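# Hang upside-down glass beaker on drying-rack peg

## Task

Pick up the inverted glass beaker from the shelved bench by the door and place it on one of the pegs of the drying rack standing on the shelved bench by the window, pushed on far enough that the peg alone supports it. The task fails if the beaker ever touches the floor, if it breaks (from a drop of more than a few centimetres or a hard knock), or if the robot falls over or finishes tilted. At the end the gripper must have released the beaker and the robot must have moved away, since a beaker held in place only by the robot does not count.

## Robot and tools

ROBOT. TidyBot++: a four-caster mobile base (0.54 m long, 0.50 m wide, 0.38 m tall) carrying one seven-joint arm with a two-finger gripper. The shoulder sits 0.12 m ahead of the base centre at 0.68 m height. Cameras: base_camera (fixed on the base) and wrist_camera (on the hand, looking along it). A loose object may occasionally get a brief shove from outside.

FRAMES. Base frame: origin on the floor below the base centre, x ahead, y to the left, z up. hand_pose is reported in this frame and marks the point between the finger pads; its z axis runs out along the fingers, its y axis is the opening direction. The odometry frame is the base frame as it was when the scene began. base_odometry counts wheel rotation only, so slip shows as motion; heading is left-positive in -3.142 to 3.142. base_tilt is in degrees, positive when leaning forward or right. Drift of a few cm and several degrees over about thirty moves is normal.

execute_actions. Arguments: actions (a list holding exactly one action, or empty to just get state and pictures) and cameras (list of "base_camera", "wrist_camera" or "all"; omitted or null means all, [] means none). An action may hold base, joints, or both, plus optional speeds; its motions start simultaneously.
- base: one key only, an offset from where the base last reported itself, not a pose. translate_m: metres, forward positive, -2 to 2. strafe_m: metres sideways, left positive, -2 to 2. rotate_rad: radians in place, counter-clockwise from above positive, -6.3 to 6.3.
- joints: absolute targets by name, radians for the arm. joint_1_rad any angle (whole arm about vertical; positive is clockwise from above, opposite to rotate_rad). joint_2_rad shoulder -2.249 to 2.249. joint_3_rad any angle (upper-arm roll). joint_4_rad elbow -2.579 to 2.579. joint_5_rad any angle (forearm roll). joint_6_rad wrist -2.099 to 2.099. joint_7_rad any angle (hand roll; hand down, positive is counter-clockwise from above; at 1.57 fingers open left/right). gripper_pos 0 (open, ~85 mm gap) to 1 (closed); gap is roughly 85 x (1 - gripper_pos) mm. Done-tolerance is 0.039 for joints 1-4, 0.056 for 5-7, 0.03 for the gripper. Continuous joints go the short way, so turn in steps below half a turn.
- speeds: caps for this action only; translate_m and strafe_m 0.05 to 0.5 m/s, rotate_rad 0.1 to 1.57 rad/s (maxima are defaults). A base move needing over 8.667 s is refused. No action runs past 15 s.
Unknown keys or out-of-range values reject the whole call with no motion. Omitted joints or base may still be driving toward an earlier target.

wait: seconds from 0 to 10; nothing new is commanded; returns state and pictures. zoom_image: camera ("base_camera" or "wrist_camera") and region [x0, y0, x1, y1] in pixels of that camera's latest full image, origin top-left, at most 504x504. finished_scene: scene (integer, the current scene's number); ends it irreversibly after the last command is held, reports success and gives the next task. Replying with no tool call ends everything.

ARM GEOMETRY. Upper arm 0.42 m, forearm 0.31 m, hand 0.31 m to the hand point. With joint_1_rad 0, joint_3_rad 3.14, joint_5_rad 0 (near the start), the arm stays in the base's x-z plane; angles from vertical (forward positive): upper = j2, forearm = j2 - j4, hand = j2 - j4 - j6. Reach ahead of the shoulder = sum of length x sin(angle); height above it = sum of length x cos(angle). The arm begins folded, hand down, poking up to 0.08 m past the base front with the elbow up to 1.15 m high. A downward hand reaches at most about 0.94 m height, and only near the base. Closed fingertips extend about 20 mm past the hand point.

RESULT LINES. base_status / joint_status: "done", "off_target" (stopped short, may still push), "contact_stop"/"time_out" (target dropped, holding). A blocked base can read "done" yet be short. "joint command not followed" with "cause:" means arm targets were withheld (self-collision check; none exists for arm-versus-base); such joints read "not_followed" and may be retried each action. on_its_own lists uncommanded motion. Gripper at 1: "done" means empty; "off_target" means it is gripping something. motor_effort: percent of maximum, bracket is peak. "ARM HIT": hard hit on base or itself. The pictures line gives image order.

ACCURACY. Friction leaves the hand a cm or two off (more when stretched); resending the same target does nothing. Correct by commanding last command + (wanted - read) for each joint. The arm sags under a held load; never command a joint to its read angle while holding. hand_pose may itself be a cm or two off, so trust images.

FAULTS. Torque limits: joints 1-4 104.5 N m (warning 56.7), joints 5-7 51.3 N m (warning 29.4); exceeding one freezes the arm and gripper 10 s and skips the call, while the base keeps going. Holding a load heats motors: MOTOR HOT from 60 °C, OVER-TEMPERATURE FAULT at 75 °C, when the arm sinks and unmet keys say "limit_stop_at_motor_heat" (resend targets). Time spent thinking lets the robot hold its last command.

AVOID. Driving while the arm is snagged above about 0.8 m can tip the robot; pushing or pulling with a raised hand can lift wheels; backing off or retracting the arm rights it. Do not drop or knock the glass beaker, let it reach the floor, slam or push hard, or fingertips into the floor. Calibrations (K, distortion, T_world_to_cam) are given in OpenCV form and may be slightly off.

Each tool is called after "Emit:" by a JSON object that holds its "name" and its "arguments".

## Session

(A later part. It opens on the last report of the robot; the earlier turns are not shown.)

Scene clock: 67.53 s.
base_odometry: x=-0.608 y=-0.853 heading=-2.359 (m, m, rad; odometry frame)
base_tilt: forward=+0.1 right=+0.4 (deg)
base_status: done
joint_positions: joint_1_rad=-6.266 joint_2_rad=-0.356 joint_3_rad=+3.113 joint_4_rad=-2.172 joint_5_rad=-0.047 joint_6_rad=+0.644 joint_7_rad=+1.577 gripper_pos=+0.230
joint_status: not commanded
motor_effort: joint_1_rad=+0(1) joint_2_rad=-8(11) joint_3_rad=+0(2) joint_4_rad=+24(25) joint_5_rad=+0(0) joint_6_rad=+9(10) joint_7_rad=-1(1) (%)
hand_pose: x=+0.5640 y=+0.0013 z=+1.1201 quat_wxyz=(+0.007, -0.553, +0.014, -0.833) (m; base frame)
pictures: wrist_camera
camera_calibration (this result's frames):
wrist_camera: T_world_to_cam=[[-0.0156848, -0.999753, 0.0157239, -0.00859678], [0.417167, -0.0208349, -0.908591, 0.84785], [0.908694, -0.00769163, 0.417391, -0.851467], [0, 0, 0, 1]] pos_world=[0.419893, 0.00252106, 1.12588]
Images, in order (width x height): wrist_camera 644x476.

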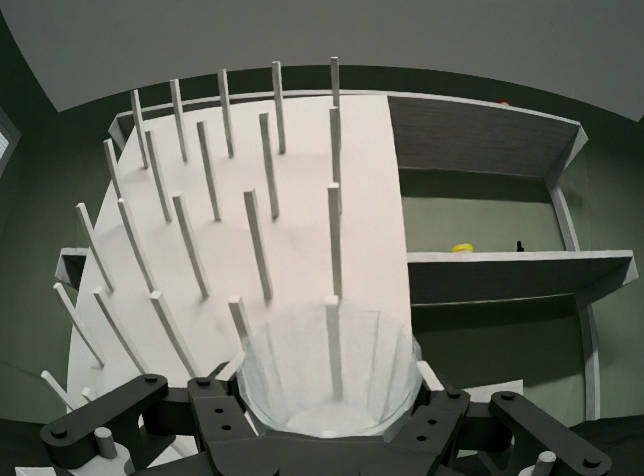

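Emit:
{"name": "execute_actions", "arguments": {"actions": [{"base": {"translate_m": 0.035}, "speeds": {"translate_m": 0.07}}], "cameras": ["wrist_camera"]}}

Scene clock: 70.40 s.
base_odometry: x=-0.633 y=-0.878 heading=-2.358 (m, m, rad; odometry frame)
base_tilt: forward=+0.1 right=+0.3 (deg)
base_status: done
joint_positions: joint_1_rad=-6.266 joint_2_rad=-0.357 joint_3_rad=+3.113 joint_4_rad=-2.172 joint_5_rad=-0.047 joint_6_rad=+0.644 joint_7_rad=+1.577 gripper_pos=+0.230
joint_status: not commanded
motor_effort: joint_1_rad=+0(1) joint_2_rad=-8(11) joint_3_rad=+0(2) joint_4_rad=+24(25) joint_5_rad=+0(0) joint_6_rad=+8(10) joint_7_rad=+0(0) (%)
hand_pose: x=+0.5636 y=+0.0013 z=+1.1205 quat_wxyz=(+0.007, -0.553, +0.014, -0.833) (m; base frame)
pictures: wrist_camera
camera_calibration (this result's frames):
wrist_camera: T_world_to_cam=[[-0.0156976, -0.999753, 0.0157232, -0.00859416], [0.417963, -0.0208464, -0.908225, 0.847504], [0.908329, -0.00768525, 0.418187, -0.851999], [0, 0, 0, 1]] pos_world=[0.419536, 0.00252753, 1.12615]
Images, in order (width x height): wrist_camera 644x476.

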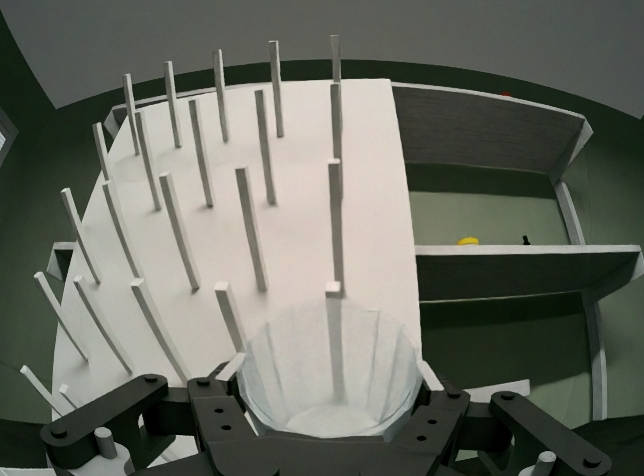

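Emit:
{"name": "execute_actions", "arguments": {"actions": [{"joints": {"joint_2_rad": -0.28, "joint_6_rad": 0.748}}], "cameras": ["wrist_camera"]}}

Scene clock: 71.77 s.
base_odometry: x=-0.633 y=-0.878 heading=-2.358 (m, m, rad; odometry frame)
base_tilt: forward=+0.1 right=+0.4 (deg)
base_status: not commanded
joint_positions: joint_1_rad=-6.266 joint_2_rad=-0.276 joint_3_rad=+3.113 joint_4_rad=-2.172 joint_5_rad=-0.047 joint_6_rad=+0.718 joint_7_rad=+1.577 gripper_pos=+0.230
joint_status: all done
motor_effort: joint_1_rad=+0(0) joint_2_rad=-10(13) joint_3_rad=+0(0) joint_4_rad=+24(24) joint_5_rad=+0(0) joint_6_rad=+8(10) joint_7_rad=+0(1) (%)
hand_pose: x=+0.5895 y=+0.0000 z=+1.1048 quat_wxyz=(+0.006, -0.556, +0.015, -0.831) (m; base frame)
pictures: wrist_camera
camera_calibration (this result's frames):
wrist_camera: T_world_to_cam=[[-0.0182518, -0.999726, 0.0146897, -0.00662401], [0.411767, -0.0209043, -0.911049, 0.829181], [0.911106, -0.0105795, 0.412036, -0.863818], [0, 0, 0, 1]] pos_world=[0.44548, 0.00157246, 1.11145]
Images, in order (width x height): wrist_camera 644x476.

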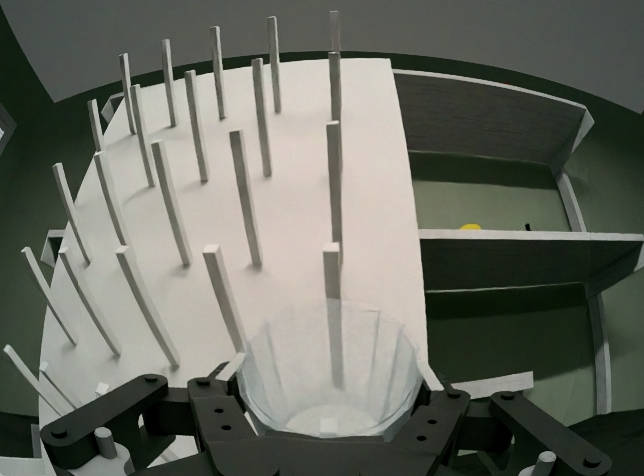

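Emit:
{"name": "execute_actions", "arguments": {"actions": [{"joints": {"joint_2_rad": -0.2, "joint_6_rad": 0.83}}], "cameras": ["wrist_camera"]}}

Scene clock: 72.93 s.
base_odometry: x=-0.633 y=-0.878 heading=-2.358 (m, m, rad; odometry frame)
base_tilt: forward=+0.2 right=+0.4 (deg)
base_status: not commanded
joint_positions: joint_1_rad=-6.266 joint_2_rad=-0.196 joint_3_rad=+3.113 joint_4_rad=-2.172 joint_5_rad=-0.047 joint_6_rad=+0.800 joint_7_rad=+1.577 gripper_pos=+0.230
joint_status: all done
motor_effort: joint_1_rad=+0(0) joint_2_rad=-14(15) joint_3_rad=+0(0) joint_4_rad=+23(24) joint_5_rad=+0(0) joint_6_rad=+9(10) joint_7_rad=-1(1) (%)
hand_pose: x=+0.6129 y=-0.0014 z=+1.0899 quat_wxyz=(+0.005, -0.555, +0.016, -0.832) (m; base frame)
pictures: wrist_camera
camera_calibration (this result's frames):
wrist_camera: T_world_to_cam=[[-0.0213232, -0.999678, 0.0137753, -0.00448109], [0.413819, -0.0213679, -0.910109, 0.803647], [0.91011, -0.013706, 0.414141, -0.880712], [0, 0, 0, 1]] pos_world=[0.468885, 0.000621593, 1.09621]
Images, in order (width x height): wrist_camera 644x476.

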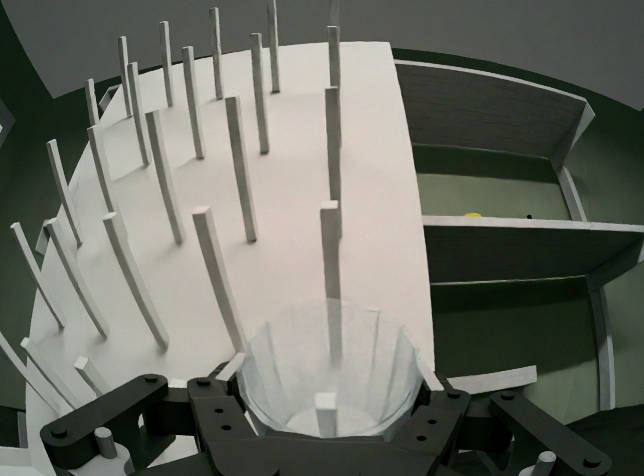

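Emit:
{"name": "execute_actions", "arguments": {"actions": [{"joints": {"joint_2_rad": -0.15, "joint_6_rad": 0.88}}], "cameras": ["wrist_camera"]}}

Scene clock: 74.60 s.
base_odometry: x=-0.633 y=-0.878 heading=-2.358 (m, m, rad; odometry frame)
base_tilt: forward=+0.1 right=+0.4 (deg)
base_status: not commanded
joint_positions: joint_1_rad=-6.266 joint_2_rad=-0.149 joint_3_rad=+3.113 joint_4_rad=-2.172 joint_5_rad=-0.047 joint_6_rad=+0.851 joint_7_rad=+1.577 gripper_pos=+0.230
joint_status: all done
motor_effort: joint_1_rad=+1(0) joint_2_rad=-15(16) joint_3_rad=+0(0) joint_4_rad=+23(23) joint_5_rad=+0(0) joint_6_rad=+9(9) joint_7_rad=-1(0) (%)
hand_pose: x=+0.6258 y=-0.0023 z=+1.0810 quat_wxyz=(+0.004, -0.553, +0.017, -0.833) (m; base frame)
pictures: wrist_camera
camera_calibration (this result's frames):
wrist_camera: T_world_to_cam=[[-0.0232786, -0.99964, 0.0133158, -0.00318356], [0.417206, -0.0218179, -0.90855, 0.786392], [0.908514, -0.0155944, 0.417564, -0.891421], [0, 0, 0, 1]] pos_world=[0.481706, 0.0000738203, 1.08674]
Images, in order (width x height): wrist_camera 644x476.

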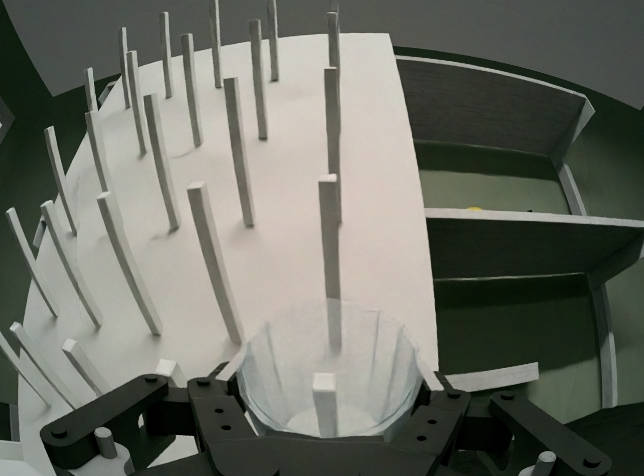

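Emit:
{"name": "execute_actions", "arguments": {"actions": [{"joints": {"joint_4_rad": -2.207, "joint_6_rad": 0.912}}], "cameras": ["wrist_camera"]}}

Scene clock: 76.10 s.
base_odometry: x=-0.633 y=-0.878 heading=-2.358 (m, m, rad; odometry frame)
base_tilt: forward=+0.0 right=+0.3 (deg)
base_status: not commanded
joint_positions: joint_1_rad=-6.266 joint_2_rad=-0.149 joint_3_rad=+3.113 joint_4_rad=-2.208 joint_5_rad=-0.047 joint_6_rad=+0.881 joint_7_rad=+1.577 gripper_pos=+0.230
joint_status: all done
motor_effort: joint_1_rad=+0(1) joint_2_rad=-14(15) joint_3_rad=+0(0) joint_4_rad=+23(24) joint_5_rad=+0(0) joint_6_rad=+9(9) joint_7_rad=-1(1) (%)
hand_pose: x=+0.6213 y=-0.0026 z=+1.0694 quat_wxyz=(+0.003, -0.556, +0.017, -0.831) (m; base frame)
pictures: wrist_camera
camera_calibration (this result's frames):
wrist_camera: T_world_to_cam=[[-0.0244824, -0.9996, 0.0141517, -0.00366071], [0.412077, -0.022988, -0.910859, 0.783314], [0.91082, -0.0164684, 0.412475, -0.878526], [0, 0, 0, 1]] pos_world=[0.477305, -0.000120333, 1.07591]
Images, in order (width x height): wrist_camera 644x476.

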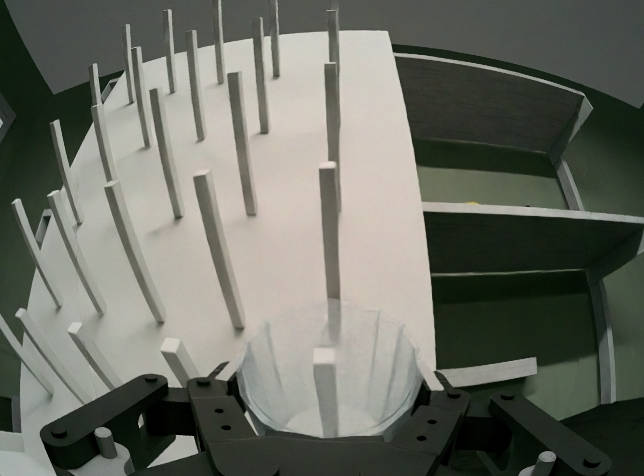

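Emit:
{"name": "execute_actions", "arguments": {"actions": [{"joints": {"gripper_pos": 0.0}}], "cameras": ["wrist_camera"]}}

Scene clock: 77.20 s.
base_odometry: x=-0.633 y=-0.878 heading=-2.358 (m, m, rad; odometry frame)
base_tilt: forward=+0.1 right=+0.3 (deg)
base_status: not commanded
joint_positions: joint_1_rad=-6.266 joint_2_rad=-0.149 joint_3_rad=+3.113 joint_4_rad=-2.208 joint_5_rad=-0.047 joint_6_rad=+0.887 joint_7_rad=+1.577 gripper_pos=+0.000
joint_status: all done
motor_effort: joint_1_rad=+0(0) joint_2_rad=-14(15) joint_3_rad=+0(0) joint_4_rad=+22(23) joint_5_rad=+0(0) joint_6_rad=+8(9) joint_7_rad=-1(0) (%)
hand_pose: x=+0.6206 y=-0.0027 z=+1.0711 quat_wxyz=(+0.003, -0.553, +0.017, -0.833) (m; base frame)
pictures: wrist_camera
camera_calibration (this result's frames):
wrist_camera: T_world_to_cam=[[-0.0247977, -0.999594, 0.0140661, -0.00347411], [0.41768, -0.0231431, -0.908299, 0.779012], [0.908256, -0.0166486, 0.418084, -0.883001], [0, 0, 0, 1]] pos_world=[0.476527, -0.000144672, 1.07679]
Images, in order (width x height): wrist_camera 644x476.

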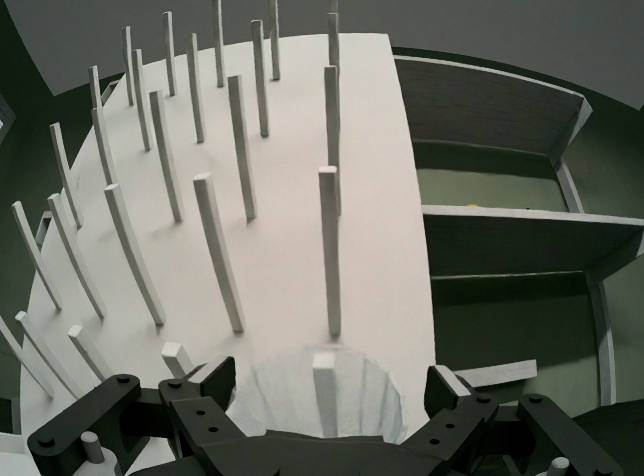

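Emit:
{"name": "execute_actions", "arguments": {"actions": [{"base": {"translate_m": -0.12}, "speeds": {"translate_m": 0.08}}], "cameras": ["wrist_camera"]}}

Scene clock: 79.43 s.
base_odometry: x=-0.548 y=-0.794 heading=-2.359 (m, m, rad; odometry frame)
base_tilt: forward=+0.2 right=+0.4 (deg)
base_status: done
joint_positions: joint_1_rad=-6.266 joint_2_rad=-0.151 joint_3_rad=+3.113 joint_4_rad=-2.208 joint_5_rad=-0.047 joint_6_rad=+0.889 joint_7_rad=+1.577 gripper_pos=+0.000
joint_status: not commanded
motor_effort: joint_1_rad=+0(1) joint_2_rad=-14(17) joint_3_rad=+0(1) joint_4_rad=+22(22) joint_5_rad=+0(0) joint_6_rad=+8(8) joint_7_rad=+0(0) (%)
hand_pose: x=+0.6198 y=-0.0027 z=+1.0723 quat_wxyz=(+0.003, -0.552, +0.017, -0.834) (m; base frame)
pictures: wrist_camera
camera_calibration (this result's frames):
wrist_camera: T_world_to_cam=[[-0.0248862, -0.999592, 0.0140359, -0.00342384], [0.420267, -0.0232003, -0.907104, 0.777488], [0.907059, -0.0166755, 0.420673, -0.884824], [0, 0, 0, 1]] pos_world=[0.475749, -0.000139348, 1.07753]
Images, in order (width x height): wrist_camera 644x476.

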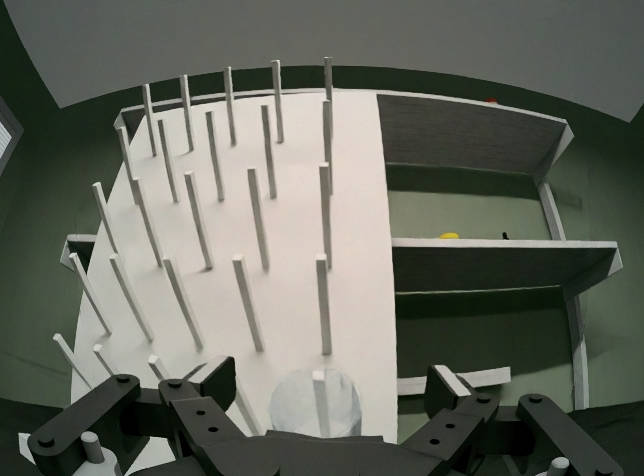

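The beaker stayed on the peg. I'll back off further and tilt the camera down to check.

Emit:
{"name": "execute_actions", "arguments": {"actions": [{"base": {"translate_m": -0.3}, "joints": {"joint_6_rad": 0.5}}], "cameras": ["wrist_camera"]}}

Scene clock: 81.50 s.
base_odometry: x=-0.335 y=-0.582 heading=-2.359 (m, m, rad; odometry frame)
base_tilt: forward=+0.1 right=+0.4 (deg)
base_status: done
joint_positions: joint_1_rad=-6.266 joint_2_rad=-0.153 joint_3_rad=+3.113 joint_4_rad=-2.208 joint_5_rad=-0.047 joint_6_rad=+0.500 joint_7_rad=+1.577 gripper_pos=+0.000
joint_status: all done
motor_effort: joint_1_rad=+0(1) joint_2_rad=-14(17) joint_3_rad=+0(1) joint_4_rad=+22(24) joint_5_rad=+0(0) joint_6_rad=+8(10) joint_7_rad=+0(0) (%)
hand_pose: x=+0.6440 y=+0.0014 z=+0.9559 quat_wxyz=(+0.007, -0.702, +0.015, -0.712) (m; base frame)
pictures: wrist_camera
camera_calibration (this result's frames):
wrist_camera: T_world_to_cam=[[-0.00452297, -0.999868, 0.0156111, -0.0117081], [0.0478274, -0.0158097, -0.99873, 0.989299], [0.998845, -0.00377059, 0.0478926, -0.560514], [0, 0, 0, 1]] pos_world=[0.512498, 0.00182045, 1.01507]
Images, in order (width x height): wrist_camera 644x476.

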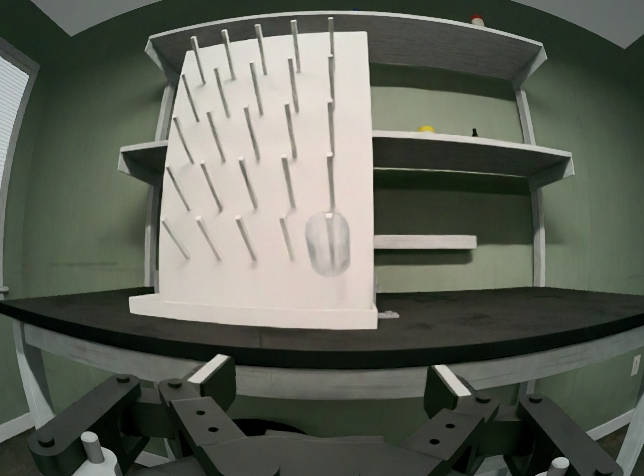

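The beaker hangs fully on the bottom-right peg and the robot is clear.

Emit:
{"name": "finished_scene", "arguments": {"scene": 1}}

The scene is finished: the task was done.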